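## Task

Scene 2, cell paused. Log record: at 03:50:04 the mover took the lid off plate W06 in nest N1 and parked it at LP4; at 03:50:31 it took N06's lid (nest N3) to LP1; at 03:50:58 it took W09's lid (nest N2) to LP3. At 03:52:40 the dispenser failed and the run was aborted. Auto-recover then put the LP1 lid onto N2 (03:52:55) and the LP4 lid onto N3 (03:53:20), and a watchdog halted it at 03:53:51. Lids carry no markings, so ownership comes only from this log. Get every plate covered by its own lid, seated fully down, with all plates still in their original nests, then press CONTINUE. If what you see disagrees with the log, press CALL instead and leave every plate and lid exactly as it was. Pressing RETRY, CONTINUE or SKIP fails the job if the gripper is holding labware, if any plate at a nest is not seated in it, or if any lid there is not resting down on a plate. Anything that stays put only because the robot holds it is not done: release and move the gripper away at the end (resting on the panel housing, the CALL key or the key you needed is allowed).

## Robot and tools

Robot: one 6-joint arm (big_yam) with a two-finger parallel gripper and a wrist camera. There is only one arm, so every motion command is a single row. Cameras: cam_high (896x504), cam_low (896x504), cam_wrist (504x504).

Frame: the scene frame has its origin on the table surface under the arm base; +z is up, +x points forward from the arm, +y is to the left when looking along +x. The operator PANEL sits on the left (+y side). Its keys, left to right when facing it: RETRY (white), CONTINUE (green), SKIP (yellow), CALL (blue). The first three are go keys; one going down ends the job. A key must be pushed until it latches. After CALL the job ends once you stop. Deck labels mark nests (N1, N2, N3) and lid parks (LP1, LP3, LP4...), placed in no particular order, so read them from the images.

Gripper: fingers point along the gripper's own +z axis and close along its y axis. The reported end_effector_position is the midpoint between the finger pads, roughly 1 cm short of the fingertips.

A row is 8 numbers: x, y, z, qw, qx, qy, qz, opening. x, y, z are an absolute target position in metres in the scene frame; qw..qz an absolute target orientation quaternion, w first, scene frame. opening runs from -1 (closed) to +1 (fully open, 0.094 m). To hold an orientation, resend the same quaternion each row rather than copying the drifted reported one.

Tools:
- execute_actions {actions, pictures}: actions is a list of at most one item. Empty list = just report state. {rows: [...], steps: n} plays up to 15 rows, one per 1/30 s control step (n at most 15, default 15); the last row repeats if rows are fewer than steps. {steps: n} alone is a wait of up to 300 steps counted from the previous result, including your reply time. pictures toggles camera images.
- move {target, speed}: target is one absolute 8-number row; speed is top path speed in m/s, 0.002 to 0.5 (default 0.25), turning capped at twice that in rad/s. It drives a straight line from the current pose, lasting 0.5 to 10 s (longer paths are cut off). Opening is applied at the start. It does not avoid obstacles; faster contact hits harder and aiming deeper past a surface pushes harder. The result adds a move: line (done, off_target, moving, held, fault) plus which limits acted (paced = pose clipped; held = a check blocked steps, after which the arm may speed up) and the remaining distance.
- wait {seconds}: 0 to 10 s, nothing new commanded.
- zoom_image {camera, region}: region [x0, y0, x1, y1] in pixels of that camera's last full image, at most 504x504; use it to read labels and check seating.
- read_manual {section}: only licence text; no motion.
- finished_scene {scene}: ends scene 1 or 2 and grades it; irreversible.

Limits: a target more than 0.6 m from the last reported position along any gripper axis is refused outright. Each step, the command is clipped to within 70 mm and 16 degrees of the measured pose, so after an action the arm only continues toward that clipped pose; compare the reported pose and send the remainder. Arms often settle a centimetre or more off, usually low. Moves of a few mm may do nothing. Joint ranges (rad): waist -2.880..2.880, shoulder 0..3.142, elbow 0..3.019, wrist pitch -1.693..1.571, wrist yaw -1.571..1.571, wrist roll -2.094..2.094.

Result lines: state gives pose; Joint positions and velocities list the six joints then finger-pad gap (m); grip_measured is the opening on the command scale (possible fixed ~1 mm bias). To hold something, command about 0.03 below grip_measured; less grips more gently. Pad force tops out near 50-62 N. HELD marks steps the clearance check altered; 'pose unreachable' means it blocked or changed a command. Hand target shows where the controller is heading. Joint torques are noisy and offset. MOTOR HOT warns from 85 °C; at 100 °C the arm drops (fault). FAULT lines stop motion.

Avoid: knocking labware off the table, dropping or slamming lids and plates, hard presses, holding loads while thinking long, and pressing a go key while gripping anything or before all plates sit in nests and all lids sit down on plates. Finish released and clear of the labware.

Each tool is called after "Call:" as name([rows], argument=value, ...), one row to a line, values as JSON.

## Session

Call:
execute_actions(actions=[])

Scene clock: 0.00 s of 9600.00 s.
end_effector_position=(+0.2882, -0.4425, +0.1651) grip_measured=+1.000 end_effector_quat_wxyz=(-0.450, +0.127, +0.859, -0.208)
Joint positions: [-0.841  2.489  1.677 -1.171  0.177 -0.468  0.094]
Joint velocities: [ 0.005 -0.024 -0.007 -0.017  0.007  0.007  0.   ]
Joint torques (N m, as the arm reports them, + toward a larger angle): no reading
Motor temperatures (°C, as the motors report them): [26 28 26 25 23 26]
Hand target: +0.291, -0.443, +0.164; -0.449, +0.126, +0.860, -0.209

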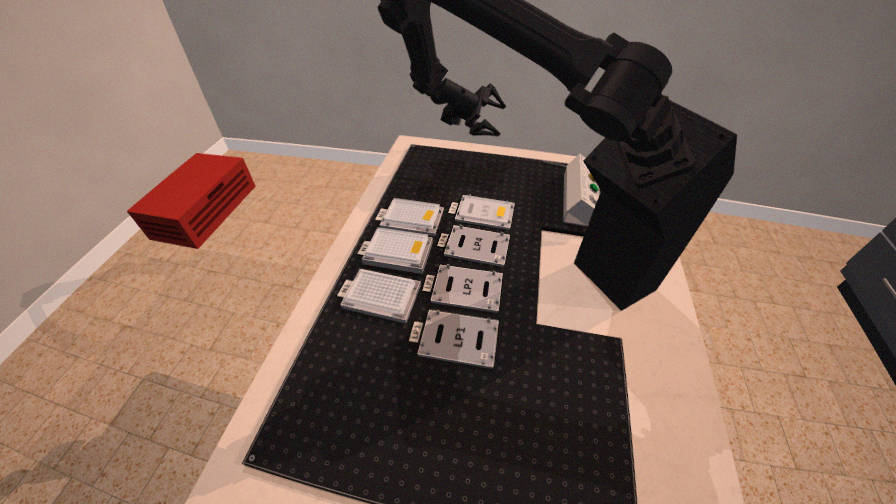

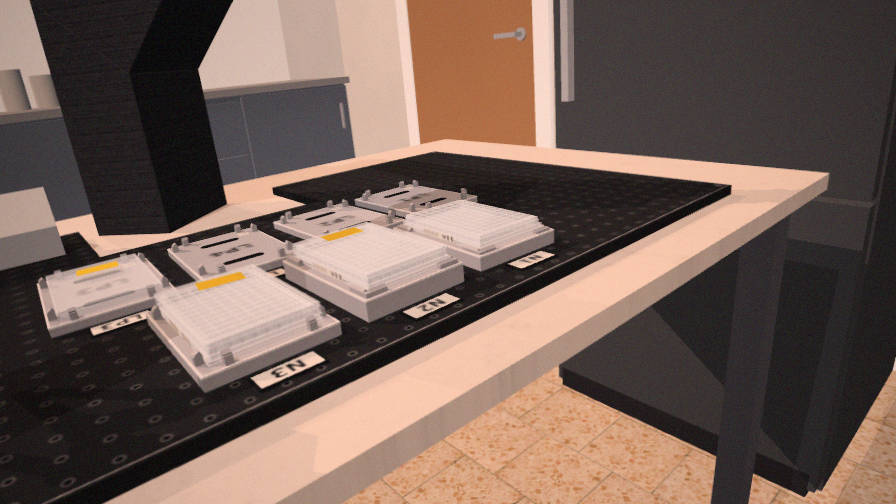

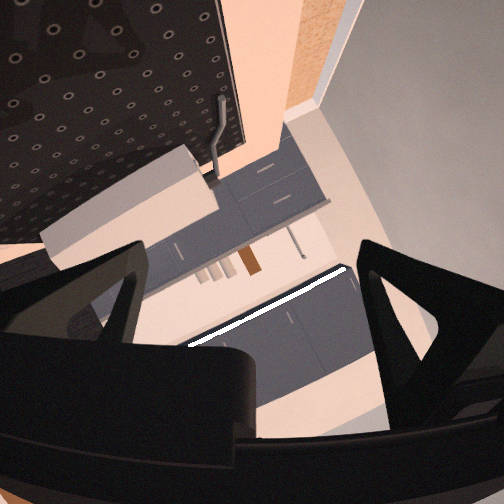

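Call:
zoom_image(camera="cam_low", region=[270, 190, 570, 330])

Call:
zoom_image(camera="cam_low", region=[30, 240, 350, 400])

Call:
zoom_image(camera="cam_high", region=[330, 185, 530, 380])

Region (270, 190, 570, 330) of cam_low's 896x504 image, scaled by 1.680, with more detail than that image has; it fills the top 235 rows of this view, and the rest is white.

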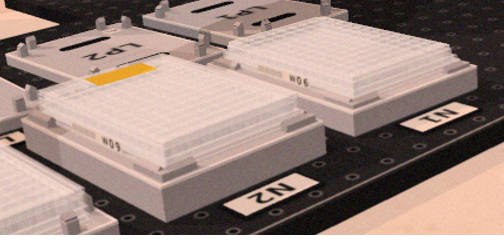

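Region (30, 240, 350, 400) of cam_low's 896x504 image, scaled by 1.575, with more detail than that image has.

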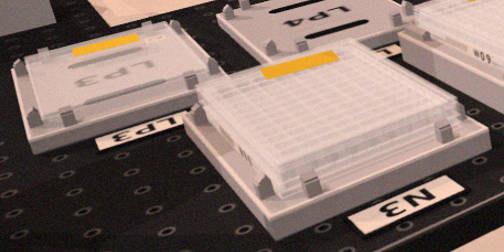

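Region (330, 185, 530, 380) of cam_high's 896x504 image, scaled by 2.520, with more detail than that image has; it fills the top 491 rows of this view, and the rest is white.

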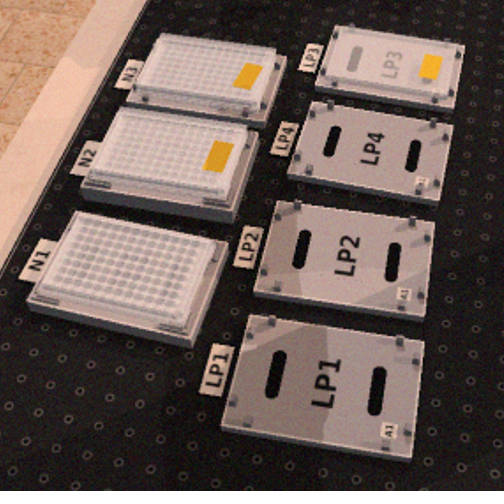

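Call:
zoom_image(camera="cam_low", region=[400, 215, 480, 255])

Call:
zoom_image(camera="cam_low", region=[290, 255, 370, 295])

Call:
move(target=[0.47,-0.22,0.10,0,0.707,0.707,0,1], speed=0.2)

Region (400, 215, 480, 255) of cam_low's 896x504 image, scaled by 6.300, with more detail than that image has.

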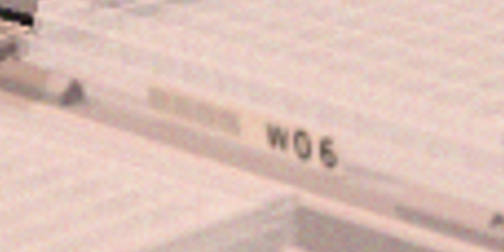

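Region (290, 255, 370, 295) of cam_low's 896x504 image, scaled by 6.300, with more detail than that image has.

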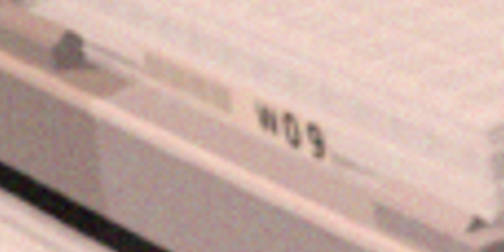

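Scene clock: 29.33 s of 9600.00 s.
end_effector_position=(+0.4596, -0.2241, +0.1002) grip_measured=+1.000 end_effector_quat_wxyz=(-0.012, +0.713, +0.701, +0.002)
Joint positions: [-0.626  2.051  1.155 -0.349 -0.659  1.251  0.094]
Joint velocities: [ 0.005 -0.005  0.002 -0.002  0.037  0.081  0.   ]
Joint torques (N m, as the arm reports them, + toward a larger angle): [ -8.56 -15.21   1.9    0.77   0.17   0.13]
Motor temperatures (°C, as the motors report them): [27 30 26 25 23 26]
Hand target: +0.466, -0.215, +0.101; -0.009, +0.709, +0.705, +0.005
Off the commanded pose: 0.011 m, 2 deg.
After step 90, 21.70 s passed at rest.
move: off_target

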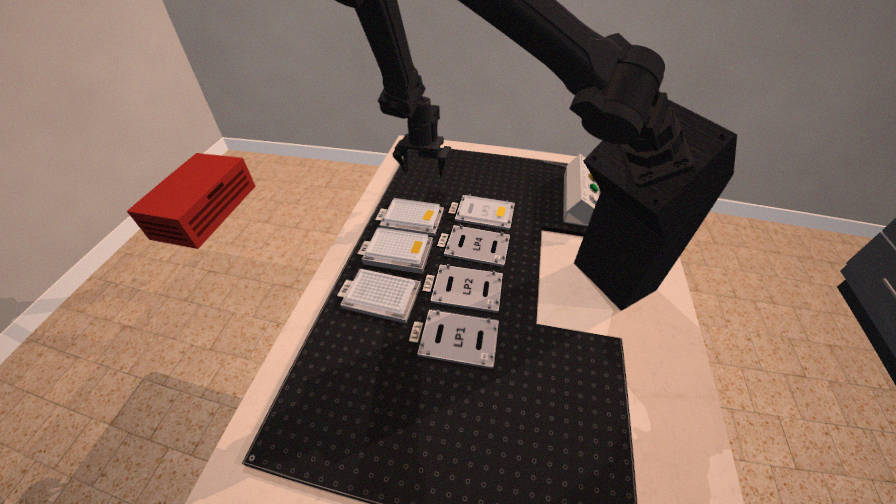

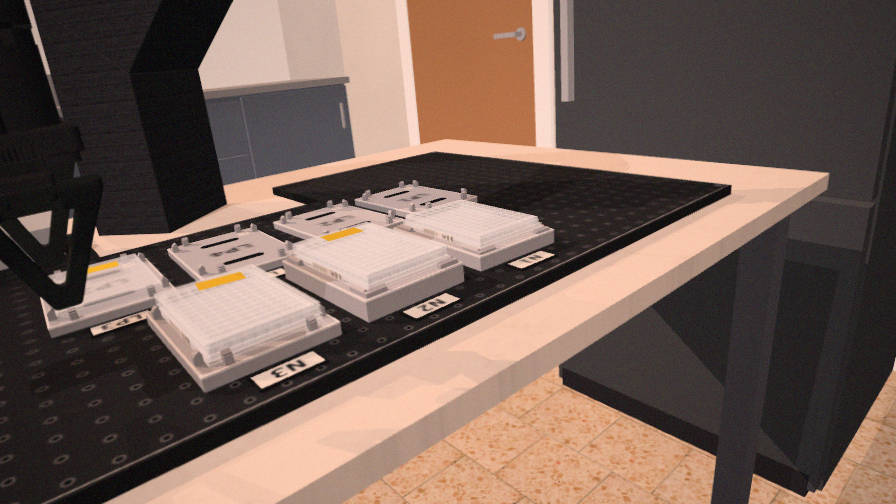

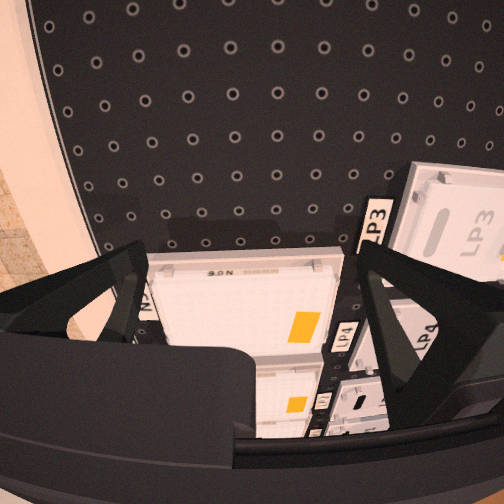

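Call:
zoom_image(camera="cam_wrist", region=[190, 255, 290, 290])

Call:
move(target=[0.46,-0.112,0.11,0,0.0,1,0,1], speed=0.2)

Region (190, 255, 290, 290) of cam_wrist's 504x504 image, scaled by 5.040, with more detail than that image has; it fills the top 176 rows of this view, and the rest is white.

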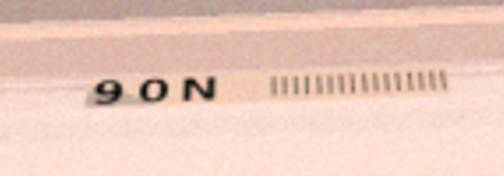

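Scene clock: 40.27 s of 9600.00 s.
end_effector_position=(+0.4529, -0.1215, +0.1092) grip_measured=+1.000 end_effector_quat_wxyz=(-0.006, +0.019, +1.000, -0.000)
Joint positions: [-0.467  1.845  0.963 -0.249 -0.58  -0.112  0.094]
Joint velocities: [ 0.005 -0.015  0.002  0.007 -0.081 -0.022  0.   ]
Joint torques (N m, as the arm reports them, + toward a larger angle): [ -6.68 -13.92   1.38   0.85   0.06  -0.14]
Motor temperatures (°C, as the motors report them): [27 30 26 25 23 26]
Hand target: +0.457, -0.112, +0.110; -0.000, +0.000, +1.000, +0.001
Off the commanded pose: 0.012 m, 2 deg.
After step 90, 3.47 s passed at rest.
move: off_target

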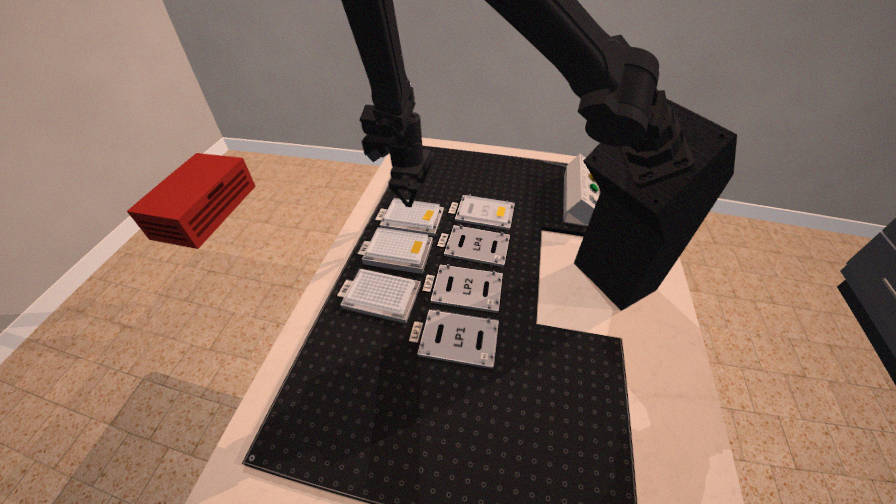

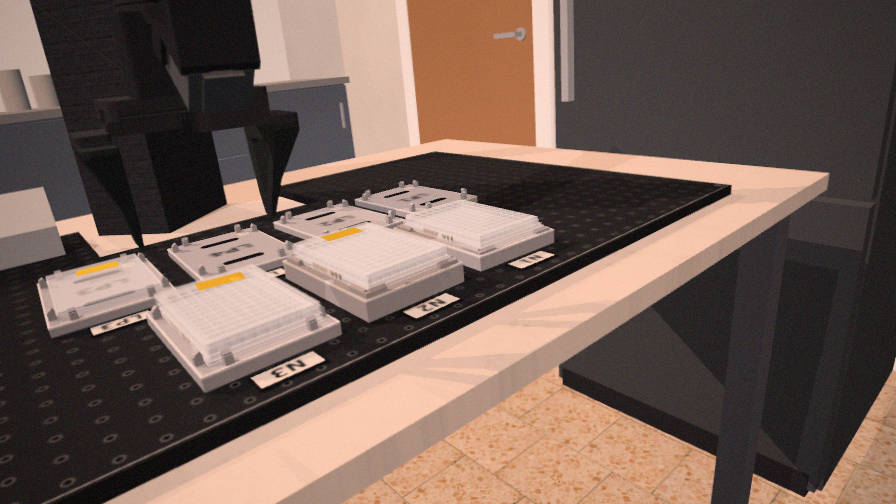

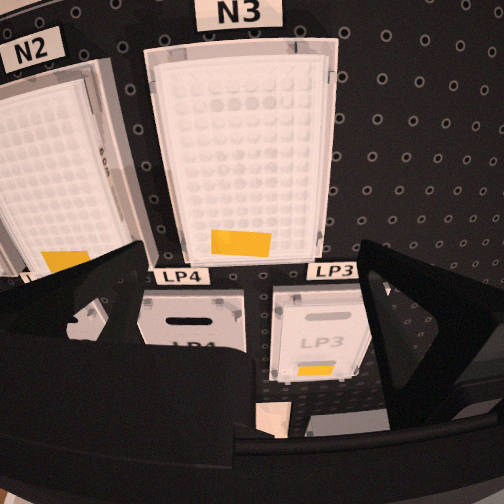

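Call:
move(target=[0.469,-0.114,0.058,0,-0.012,1,0,1], speed=0.08)

Scene clock: 62.80 s of 9600.00 s.
end_effector_position=(+0.4672, -0.1157, +0.0680) grip_measured=+1.000 end_effector_quat_wxyz=(+0.000, -0.010, +1.000, -0.002)
Joint positions: [-0.407  1.934  1.021 -0.169 -0.552 -0.099  0.094]
Joint velocities: [-0.005 -0.005  0.002  0.012  0.081  0.066  0.   ]
Joint torques (N m, as the arm reports them, + toward a larger angle): [ -7.17 -10.66   3.     0.96   0.04   0.15]
Motor temperatures (°C, as the motors report them): [27 30 26 25 23 26]
Hand target: +0.469, -0.113, +0.058; -0.000, -0.012, +1.000, +0.001
Off the commanded pose: 0.010 m, 0 deg.
After step 90, 18.50 s passed at rest.
move: done

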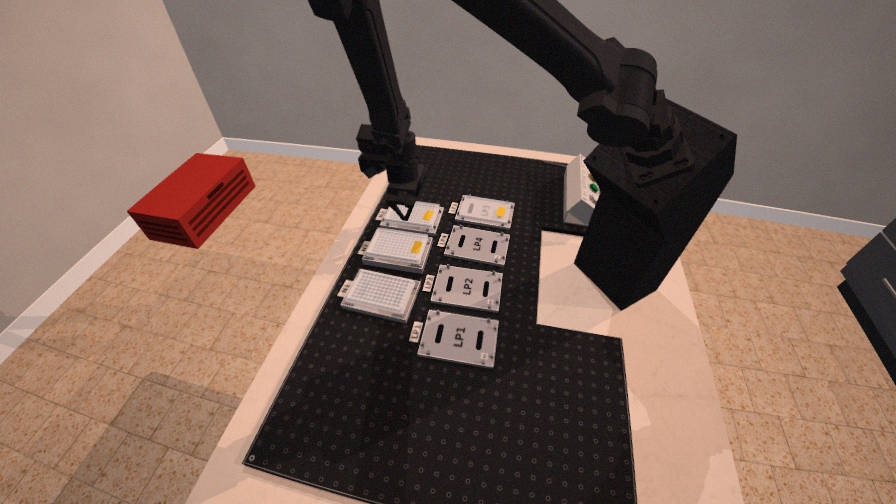

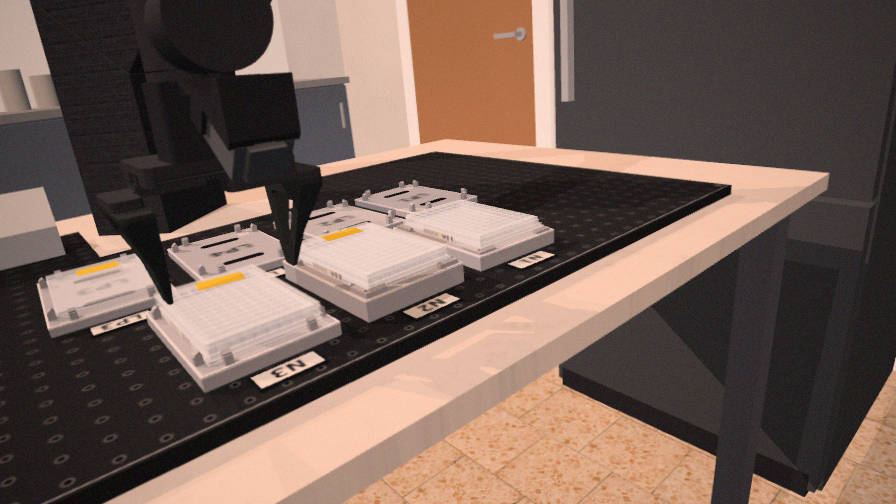

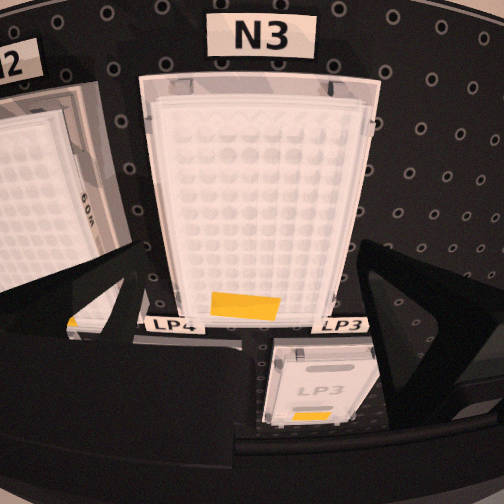

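Call:
execute_actions([
  {"rows": [[0.4688,-0.1144,0.057,0,-0.009,1,0,1],[0.4686,-0.1148,0.056,0,-0.009,1,0,1],[0.4684,-0.1152,0.055,0,-0.009,1,0,1],[0.4682,-0.1156,0.054,0,-0.009,1,0,1],[0.468,-0.116,0.053,0,-0.009,1,0,1],[0.4678,-0.1164,0.052,0,-0.009,1,0,1],[0.4676,-0.1168,0.051,0,-0.009,1,0,1],[0.4674,-0.117,0.050,0,-0.009,1,0,1],[0.4672,-0.117,0.049,0,-0.009,1,0,1],[0.467,-0.117,0.048,0,-0.009,1,0,1],[0.467,-0.117,0.047,0,-0.009,1,0,1],[0.467,-0.117,0.046,0,-0.009,1,0,1]], "steps": 15},
])

Scene clock: 81.47 s of 9600.00 s.
end_effector_position=(+0.4662, -0.1217, +0.0582) grip_measured=+1.000 end_effector_quat_wxyz=(+0.002, -0.007, +1.000, -0.003)
Joint positions: [-0.406  1.964  1.032 -0.144 -0.548 -0.088  0.094]
Joint velocities: [-0.015  0.024 -0.012  0.012  0.037  0.022  0.   ]
Joint torques (N m, as the arm reports them, + toward a larger angle): [ -6.33 -11.6    2.83   0.75   0.03   0.17]
Motor temperatures (°C, as the motors report them): [27 30 26 25 23 26]
Hand target: +0.467, -0.117, +0.046; -0.000, -0.009, +1.000, +0.000
Off the commanded pose: 0.013 m, 1 deg.
Steps of this call (steps 1 to 90: nothing new was sent; then 15.17 s passed at rest; steps 91 to 105: all 15 steps of this action). Readings (end_effector_position):
91: (+0.4673, -0.1158, +0.0680)
92: (+0.4674, -0.1159, +0.0679)
94: (+0.4681, -0.1164, +0.0673)
98: (+0.4692, -0.1185, +0.0643)
105: the state above

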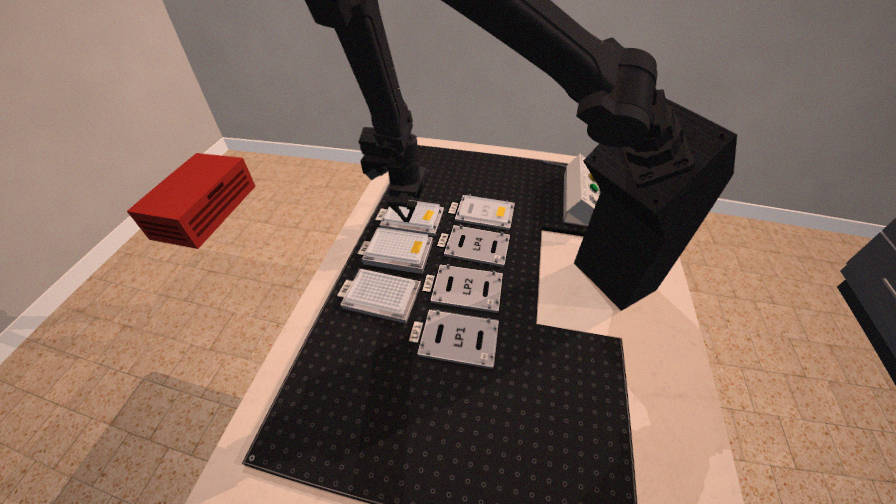

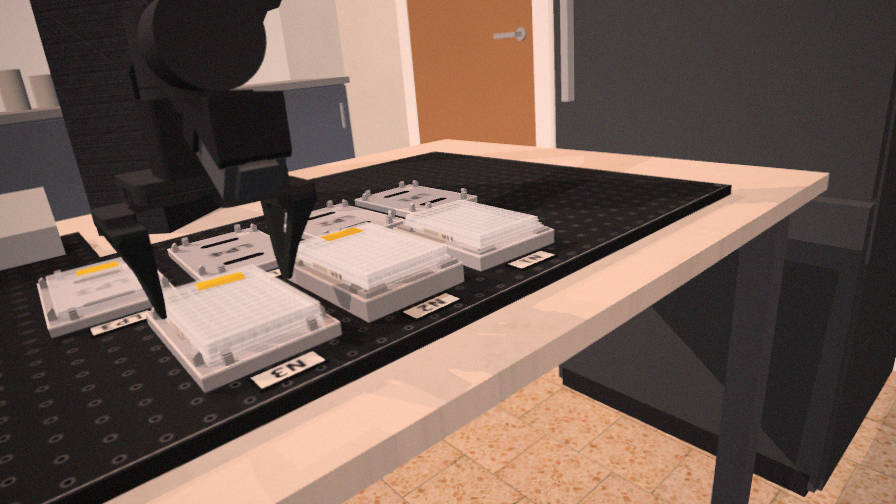

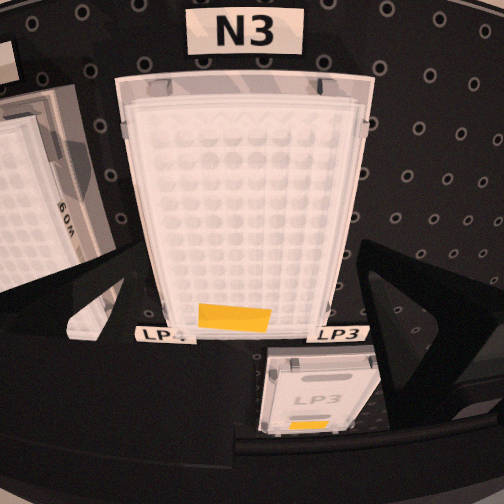

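Call:
execute_actions([
  {"rows": [[0.467,-0.1166,0.046,0,-0.009,1,0,1],[0.467,-0.1162,0.046,0,-0.009,1,0,1],[0.467,-0.1158,0.046,0,-0.009,1,0,1],[0.467,-0.1154,0.046,0,-0.009,1,0,1],[0.467,-0.115,0.046,0,-0.009,1,0,1]], "steps": 15},
], pictures=false)

Scene clock: 91.13 s of 9600.00 s.
end_effector_position=(+0.4655, -0.1199, +0.0565) grip_measured=+1.000 end_effector_quat_wxyz=(+0.001, -0.006, +1.000, -0.003)
Joint positions: [-0.402  1.966  1.032 -0.143 -0.546 -0.083  0.094]
Joint velocities: [-0.005 -0.015 -0.002  0.002  0.022 -0.022  0.   ]
Joint torques (N m, as the arm reports them, + toward a larger angle): [ -7.09 -11.5    2.57   1.01   0.1    0.18]
Motor temperatures (°C, as the motors report them): [27 30 26 25 23 26]
Hand target: +0.467, -0.115, +0.046; -0.000, -0.009, +1.000, +0.000
Off the commanded pose: 0.012 m, 1 deg.
Steps of this call (steps 1 to 90: nothing new was sent; then 6.17 s passed at rest; steps 91 to 105: all 15 steps of this action). Readings (end_effector_position):
91: (+0.4657, -0.1214, +0.0574)
92: (+0.4657, -0.1215, +0.0574)
94: (+0.4656, -0.1213, +0.0573)
98: (+0.4656, -0.1207, +0.0569)
105: the state above

Call:
execute_actions([
  {"rows": [[0.467,-0.1147,0.0455,0,-0.009,1,0,1],[0.467,-0.1144,0.045,0,-0.009,1,0,1],[0.467,-0.1141,0.0445,0,-0.009,1,0,1],[0.467,-0.114,0.044,0,-0.009,1,0,1],[0.467,-0.114,0.0435,0,-0.009,1,0,1],[0.467,-0.114,0.043,0,-0.009,1,0,1],[0.467,-0.114,0.0425,0,-0.009,1,0,1],[0.467,-0.114,0.042,0,-0.009,1,0,1],[0.467,-0.114,0.0415,0,-0.009,1,0,1],[0.467,-0.114,0.041,0,-0.009,1,0,1]], "steps": 15},
])

Call:
zoom_image(camera="cam_low", region=[120, 230, 350, 390])

Scene clock: 100.37 s of 9600.00 s.
end_effector_position=(+0.4668, -0.1178, +0.0532) grip_measured=+1.000 end_effector_quat_wxyz=(+0.002, -0.007, +1.000, -0.003)
Joint positions: [-0.394  1.97   1.034 -0.133 -0.543 -0.076  0.094]
Joint velocities: [ 0.005 -0.005  0.007  0.002  0.095  0.007  0.   ]
Joint torques (N m, as the arm reports them, + toward a larger angle): [ -6.79 -10.35   2.78   0.96   0.08   0.14]
Motor temperatures (°C, as the motors report them): [27 30 26 25 23 26]
Hand target: +0.466, -0.114, +0.041; -0.000, -0.009, +1.000, +0.000
Off the commanded pose: 0.013 m, 1 deg.
Steps of this call (steps 1 to 90: nothing new was sent; then 5.73 s passed at rest; steps 91 to 105: all 15 steps of this action). Readings (end_effector_position):
91: (+0.4656, -0.1199, +0.0565)
92: (+0.4657, -0.1200, +0.0565)
94: (+0.4662, -0.1200, +0.0564)
98: (+0.4667, -0.1188, +0.0555)
105: the state above

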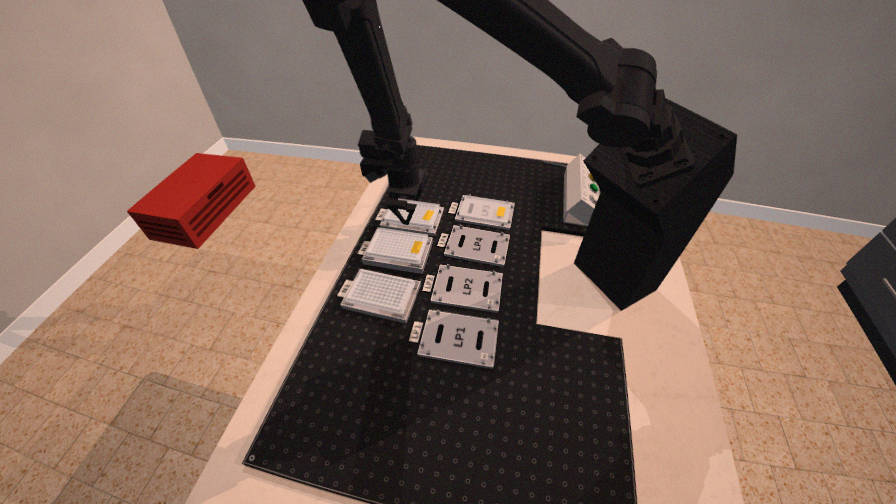

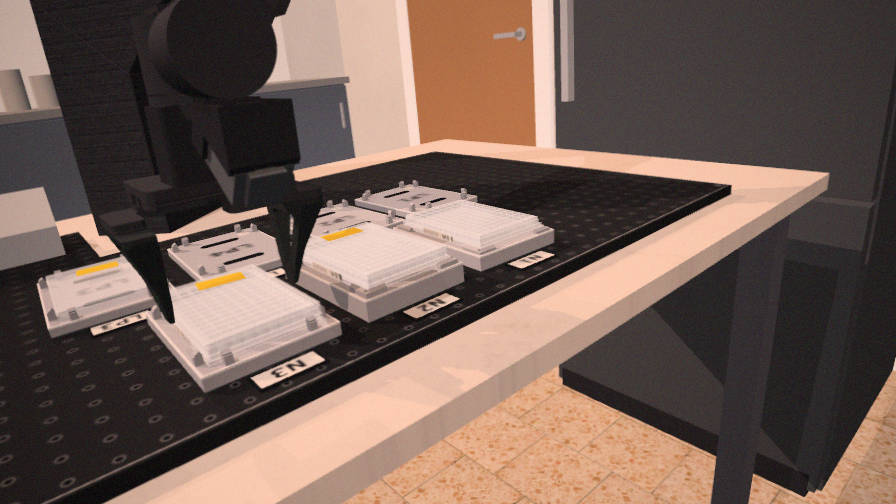

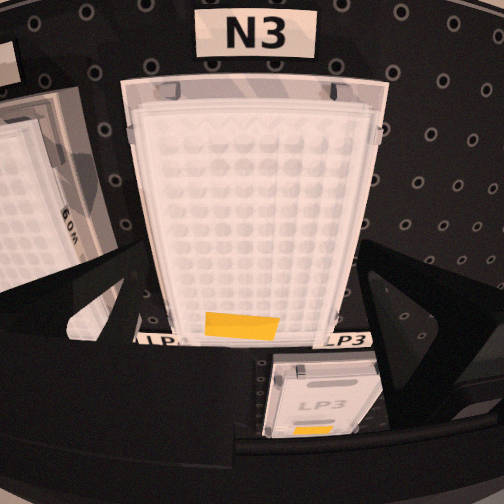

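Region (120, 230, 350, 390) of cam_low's 896x504 image, scaled by 2.191, with more detail than that image has; it fills the top 351 rows of this view, and the rest is white.

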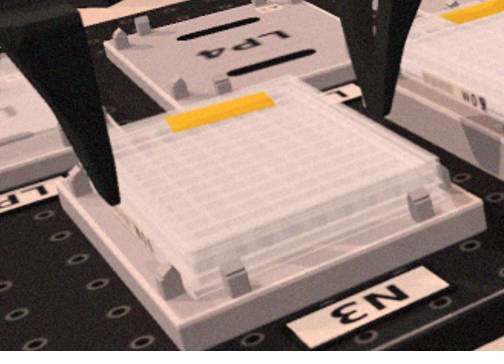

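Call:
execute_actions([
  {"rows": [[0.4666,-0.1142,0.0405,0,-0.009,1,0,1],[0.4662,-0.1144,0.040,0,-0.009,1,0,1],[0.4658,-0.1145,0.0395,0,-0.009,1,0,1],[0.4655,-0.1145,0.039,0,-0.009,1,0,1],[0.4655,-0.1145,0.0385,0,-0.009,1,0,1],[0.4655,-0.1145,0.038,0,-0.009,1,0,1],[0.4655,-0.1145,0.0375,0,-0.009,1,0,1]], "steps": 15},
])

Scene clock: 114.93 s of 9600.00 s.
end_effector_position=(+0.4653, -0.1188, +0.0497) grip_measured=+1.000 end_effector_quat_wxyz=(+0.002, -0.006, +1.000, -0.003)
Joint positions: [-0.393  1.98   1.035 -0.124 -0.542 -0.073  0.094]
Joint velocities: [-0.005 -0.005 -0.002 -0.007 -0.022 -0.066  0.   ]
Joint torques (N m, as the arm reports them, + toward a larger angle): [ -6.63 -10.93   2.71   0.84   0.07   0.16]
Motor temperatures (°C, as the motors report them): [27 30 26 25 23 26]
Hand target: +0.465, -0.114, +0.038; -0.000, -0.009, +1.000, +0.000
Off the commanded pose: 0.013 m, 1 deg.
Steps of this call (steps 1 to 90: nothing new was sent; then 11.07 s passed at rest; steps 91 to 105: all 15 steps of this action). Readings (end_effector_position):
91: (+0.4672, -0.1179, +0.0531)
92: (+0.4674, -0.1179, +0.0531)
94: (+0.4677, -0.1181, +0.0528)
98: (+0.4669, -0.1189, +0.0513)
105: the state above

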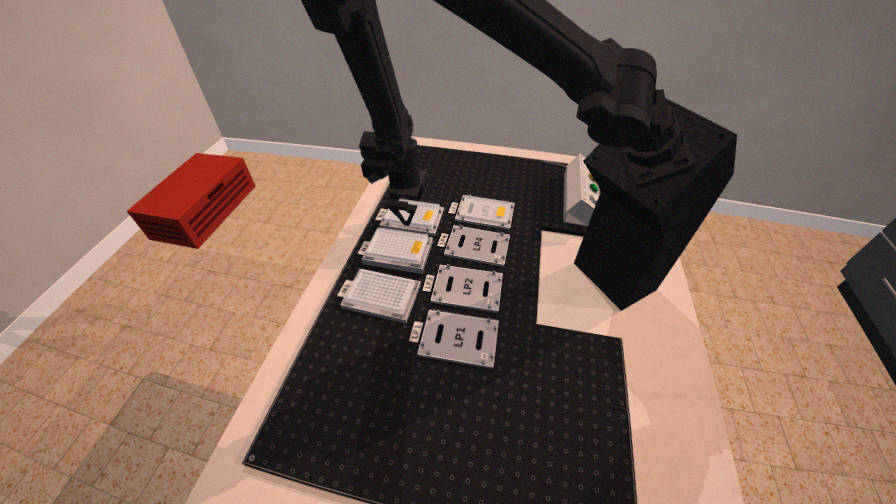

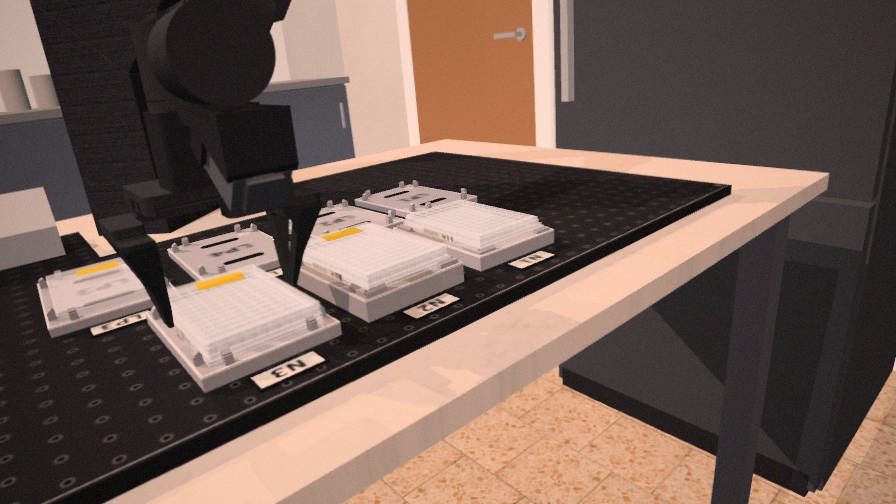

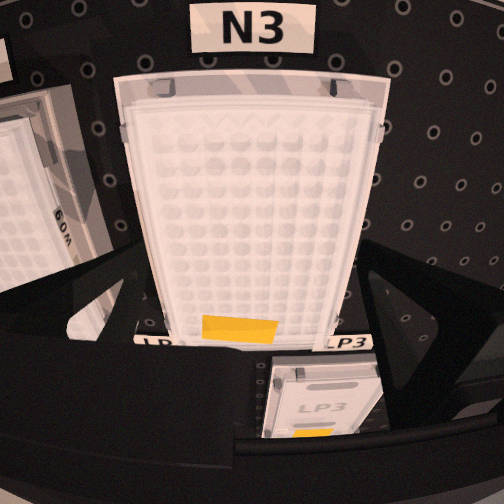

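Call:
execute_actions([
  {"rows": [[0.4655,-0.1143,0.037,0,-0.009,1,0,1],[0.4655,-0.1142,0.0365,0,-0.009,1,0,1],[0.4655,-0.1141,0.036,0,-0.009,1,0,1]], "steps": 12},
], pictures=false)

Call:
execute_actions([
  {"rows": [[0.4655,-0.1141,0.036,0,-0.009,1,0,0.9],[0.4655,-0.1141,0.036,0,-0.009,1,0,0.87],[0.4655,-0.1141,0.036,0,-0.009,1,0,0.85],[0.4655,-0.1141,0.036,0,-0.009,1,0,0.83],[0.4655,-0.1141,0.036,0,-0.009,1,0,0.82],[0.4655,-0.1141,0.036,0,-0.009,1,0,0.81],[0.4655,-0.1141,0.036,0,-0.009,1,0,0.80],[0.4655,-0.1141,0.036,0,-0.009,1,0,0.795]], "steps": 15},
])

Scene clock: 128.43 s of 9600.00 s.
end_effector_position=(+0.4650, -0.1182, +0.0485) grip_measured=+1.000 end_effector_quat_wxyz=(+0.002, -0.007, +1.000, -0.003)
Joint positions: [-0.39   1.982  1.035 -0.121 -0.541 -0.071  0.094]
Joint velocities: [-0.005 -0.005 -0.007  0.007 -0.007  0.007  0.   ]
Joint torques (N m, as the arm reports them, + toward a larger angle): [ -6.42 -10.98   2.71   0.89   0.08   0.15]
Motor temperatures (°C, as the motors report them): [27 30 26 25 23 26]
Hand target: +0.465, -0.114, +0.036; -0.000, -0.009, +1.000, +0.000
Off the commanded pose: 0.013 m, 1 deg.
Steps of this call (steps 1 to 90: nothing new was sent; then 10.10 s passed at rest; steps 91 to 102: all 12 steps of this action). Readings (end_effector_position):
91: (+0.4653, -0.1188, +0.0497)
92: (+0.4654, -0.1189, +0.0497)
94: (+0.4656, -0.1187, +0.0494)
98: (+0.4652, -0.1184, +0.0487)
102: the state above

Scene clock: 128.93 s of 9600.00 s.
end_effector_position=(+0.4650, -0.1183, +0.0485) grip_measured=+0.806 end_effector_quat_wxyz=(+0.002, -0.006, +1.000, -0.003)
Joint positions: [-0.39   1.982  1.035 -0.121 -0.54  -0.071  0.085]
Joint velocities: [-0.005 -0.015 -0.012 -0.007 -0.081  0.037 -0.001]
Joint torques (N m, as the arm reports them, + toward a larger angle): [ -6.36 -11.22   2.78   0.94   0.08   0.13]
Motor temperatures (°C, as the motors report them): [27 30 26 25 23 26]
Hand target: +0.465, -0.114, +0.036; -0.000, -0.009, +1.000, +0.000
Off the commanded pose: 0.013 m, 1 deg.
Steps of this call (steps 1 to 15: all 15 steps of this action). Readings (end_effector_position):
1: (+0.4650, -0.1182, +0.0485)
2: (+0.4650, -0.1182, +0.0485)
4: (+0.4650, -0.1182, +0.0485)
8: (+0.4650, -0.1183, +0.0485)
15: the state above

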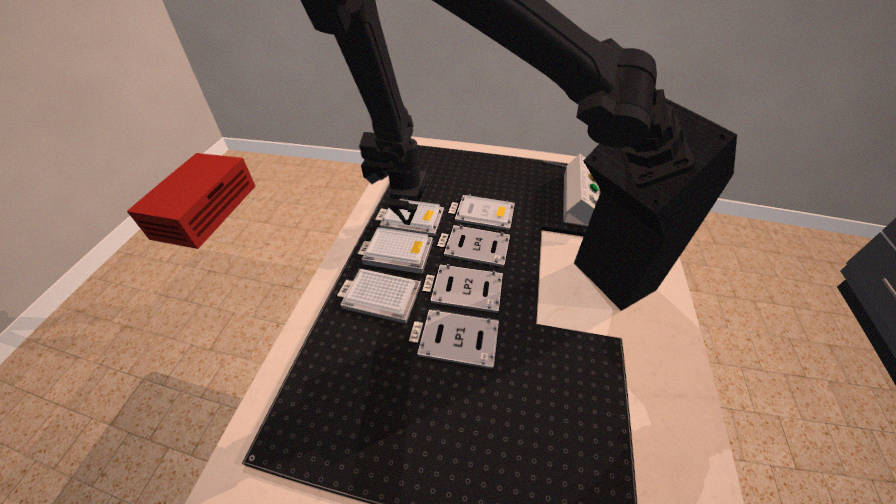

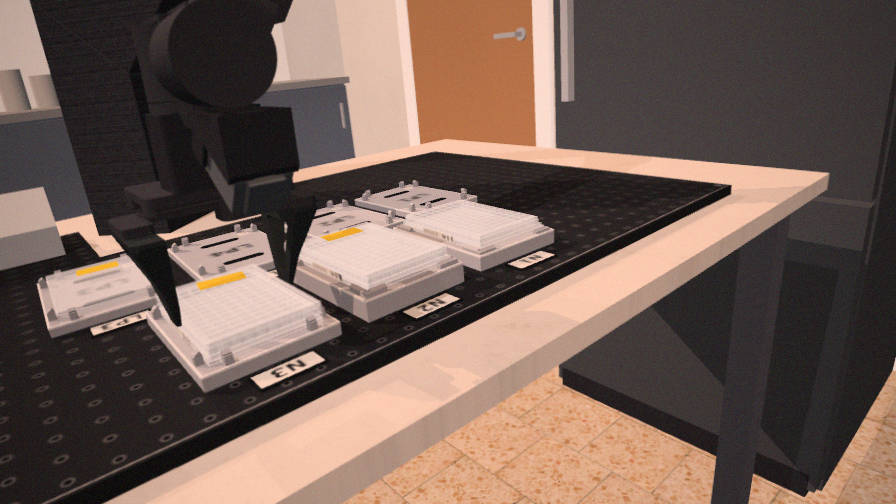

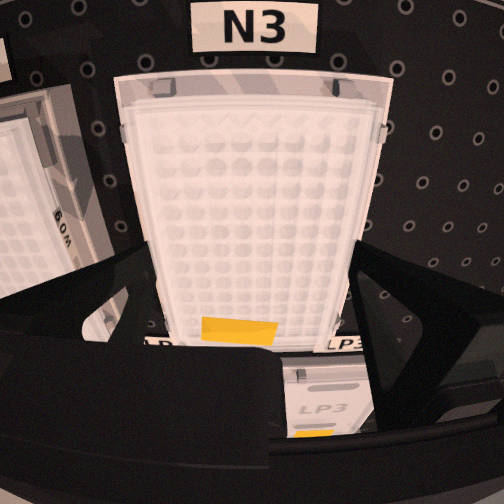

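Call:
move(target=[0.465,-0.120,0.105,0,-0.007,1,0,0.795], speed=0.04)

Scene clock: 136.53 s of 9600.00 s.
end_effector_position=(+0.4645, -0.1177, +0.0963) grip_measured=+0.806 end_effector_quat_wxyz=(-0.002, -0.007, +1.000, +0.002)
Joint positions: [-0.444  1.874  0.997 -0.232 -0.575 -0.135  0.085]
Joint velocities: [-0.015 -0.005  0.012 -0.012  0.022 -0.081 -0.001]
Joint torques (N m, as the arm reports them, + toward a larger angle): [ -8.06 -14.81   1.21   0.06  -0.15  -0.07]
Motor temperatures (°C, as the motors report them): [27 30 26 25 23 26]
Hand target: +0.465, -0.120, +0.105; +0.000, -0.007, +1.000, -0.000
Off the commanded pose: 0.009 m, 0 deg.
After step 90, 2.87 s passed at rest.
move: done

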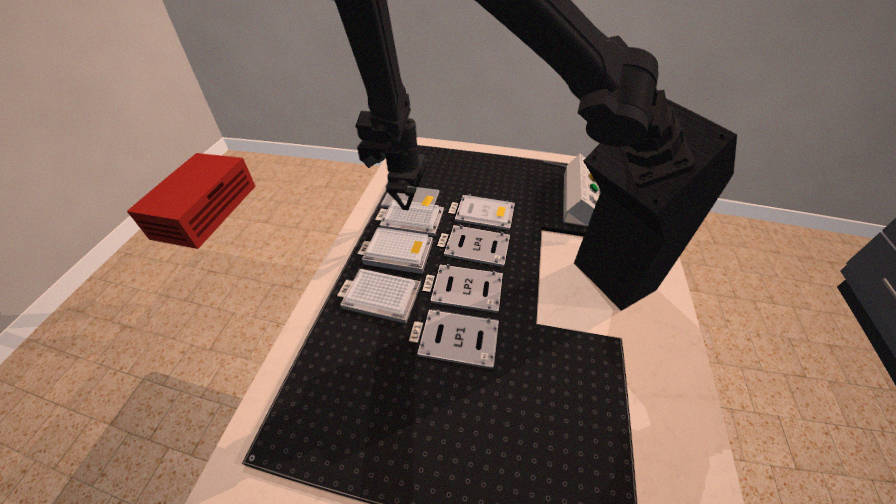

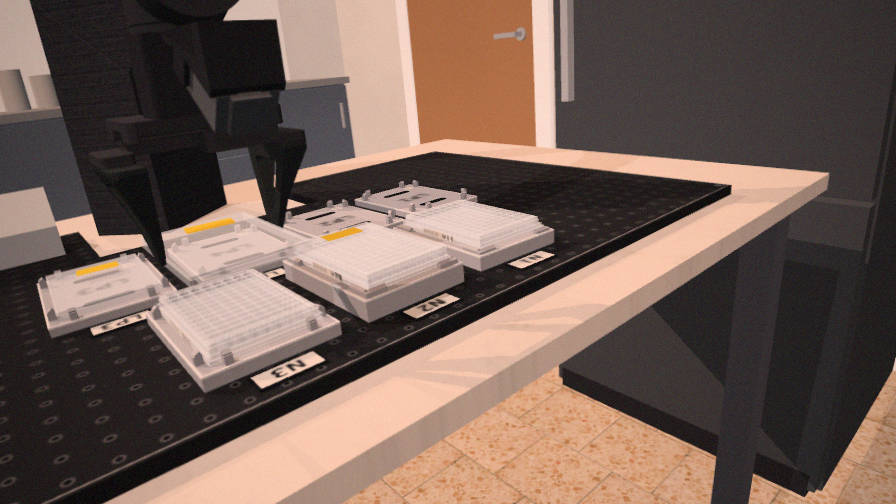

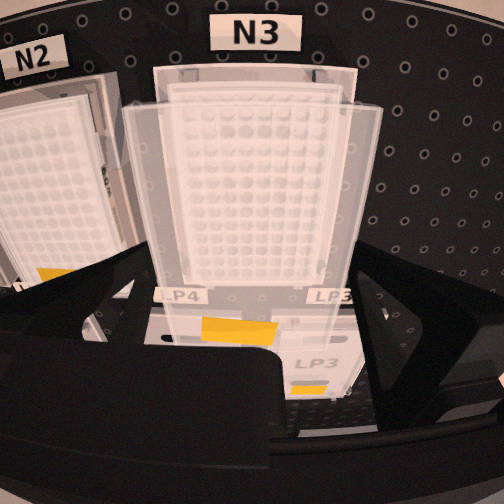

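Call:
move(target=[0.457,0.146,0.108,0,0.0,1,0,0.795], speed=0.15)

Scene clock: 147.07 s of 9600.00 s.
end_effector_position=(+0.4428, +0.1405, +0.1040) grip_measured=+0.806 end_effector_quat_wxyz=(-0.009, -0.001, +1.000, +0.000)
Joint positions: [ 0.075  1.535  0.874 -0.254 -0.293  0.354  0.085]
Joint velocities: [-0.005 -0.005 -0.007 -0.002 -0.095 -0.022 -0.   ]
Joint torques (N m, as the arm reports them, + toward a larger angle): [ -3.27 -14.91   3.77   0.03   0.08   0.16]
Motor temperatures (°C, as the motors report them): [27 30 26 25 23 26]
Hand target: +0.451, +0.147, +0.111; -0.001, +0.002, +1.000, +0.003
Off the commanded pose: 0.016 m, 1 deg.
After step 90, 5.30 s passed at rest.
move: off_target

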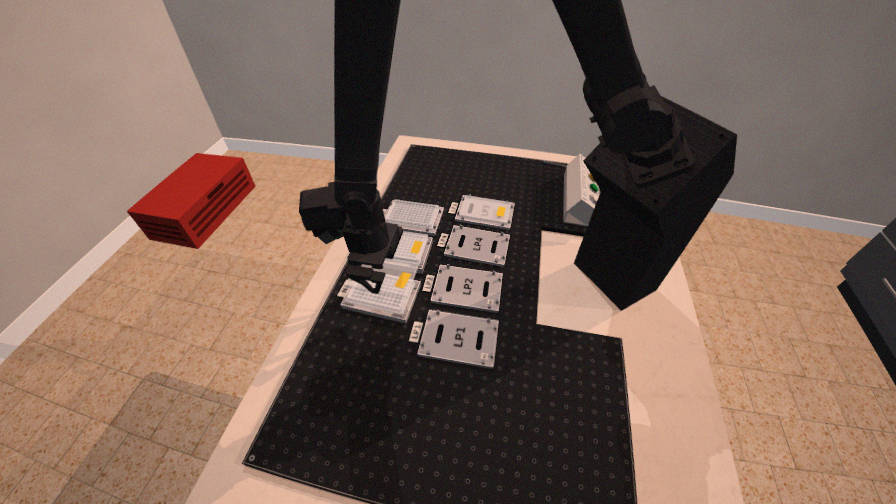

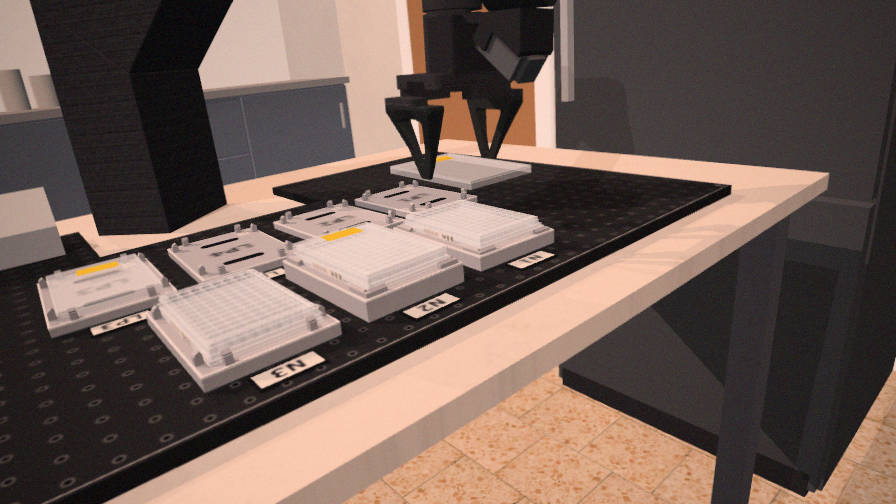

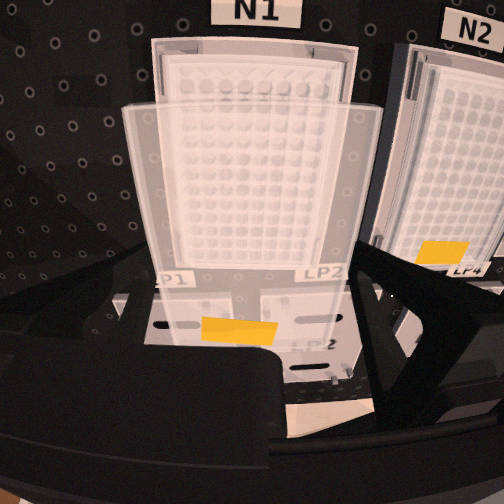

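Call:
move(target=[0.4575,0.147,0.068,0,0.022,1,0,0.795], speed=0.05)

Scene clock: 163.43 s of 9600.00 s.
end_effector_position=(+0.4560, +0.1422, +0.0768) grip_measured=+0.806 end_effector_quat_wxyz=(-0.000, +0.021, +1.000, -0.003)
Joint positions: [ 0.09   1.617  0.926 -0.206 -0.272  0.416  0.085]
Joint velocities: [ 0.005 -0.005  0.007 -0.012  0.022 -0.007 -0.001]
Joint torques (N m, as the arm reports them, + toward a larger angle): [ -3.23 -12.09   3.68   0.64   0.11   0.19]
Motor temperatures (°C, as the motors report them): [27 30 26 25 23 26]
Hand target: +0.458, +0.148, +0.068; +0.000, +0.022, +1.000, +0.000
Off the commanded pose: 0.010 m, 0 deg.
After step 90, 12.27 s passed at rest.
move: done

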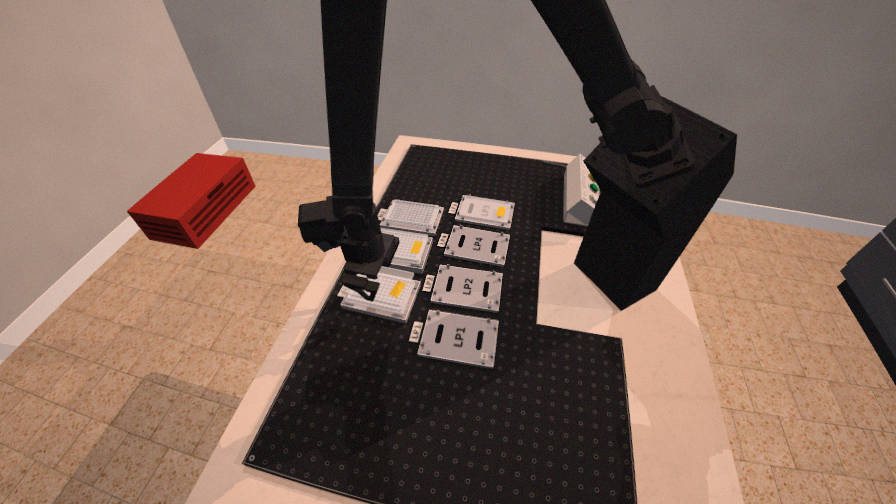

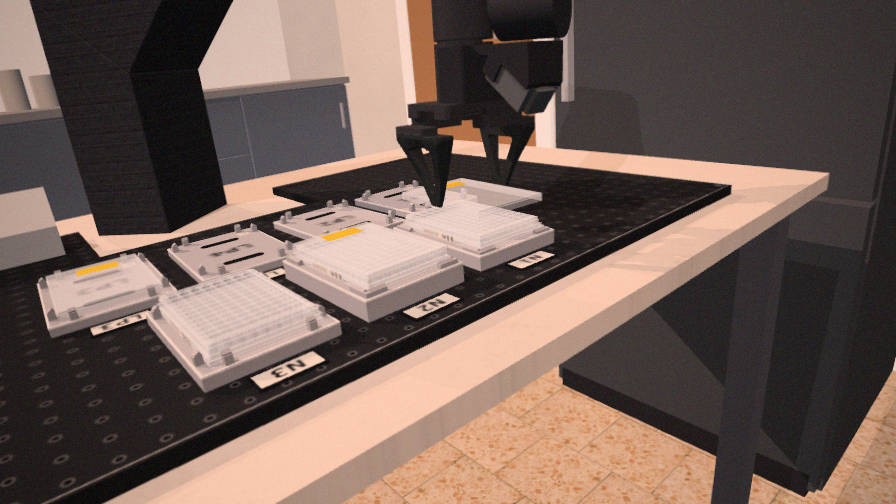

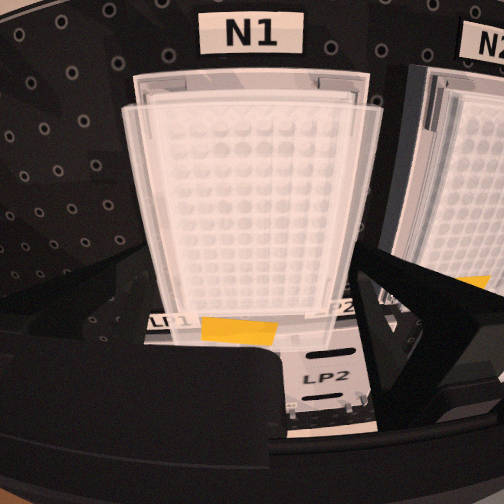

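Call:
zoom_image(camera="cam_wrist", region=[100, 50, 400, 350])

Region (100, 50, 400, 350) of cam_wrist's 504x504 image, scaled by 1.680, with more detail than that image has.

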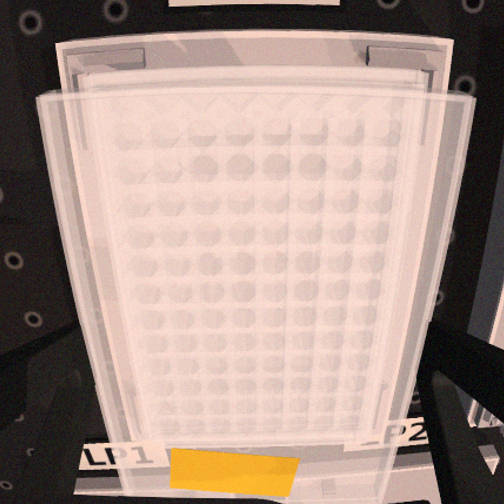

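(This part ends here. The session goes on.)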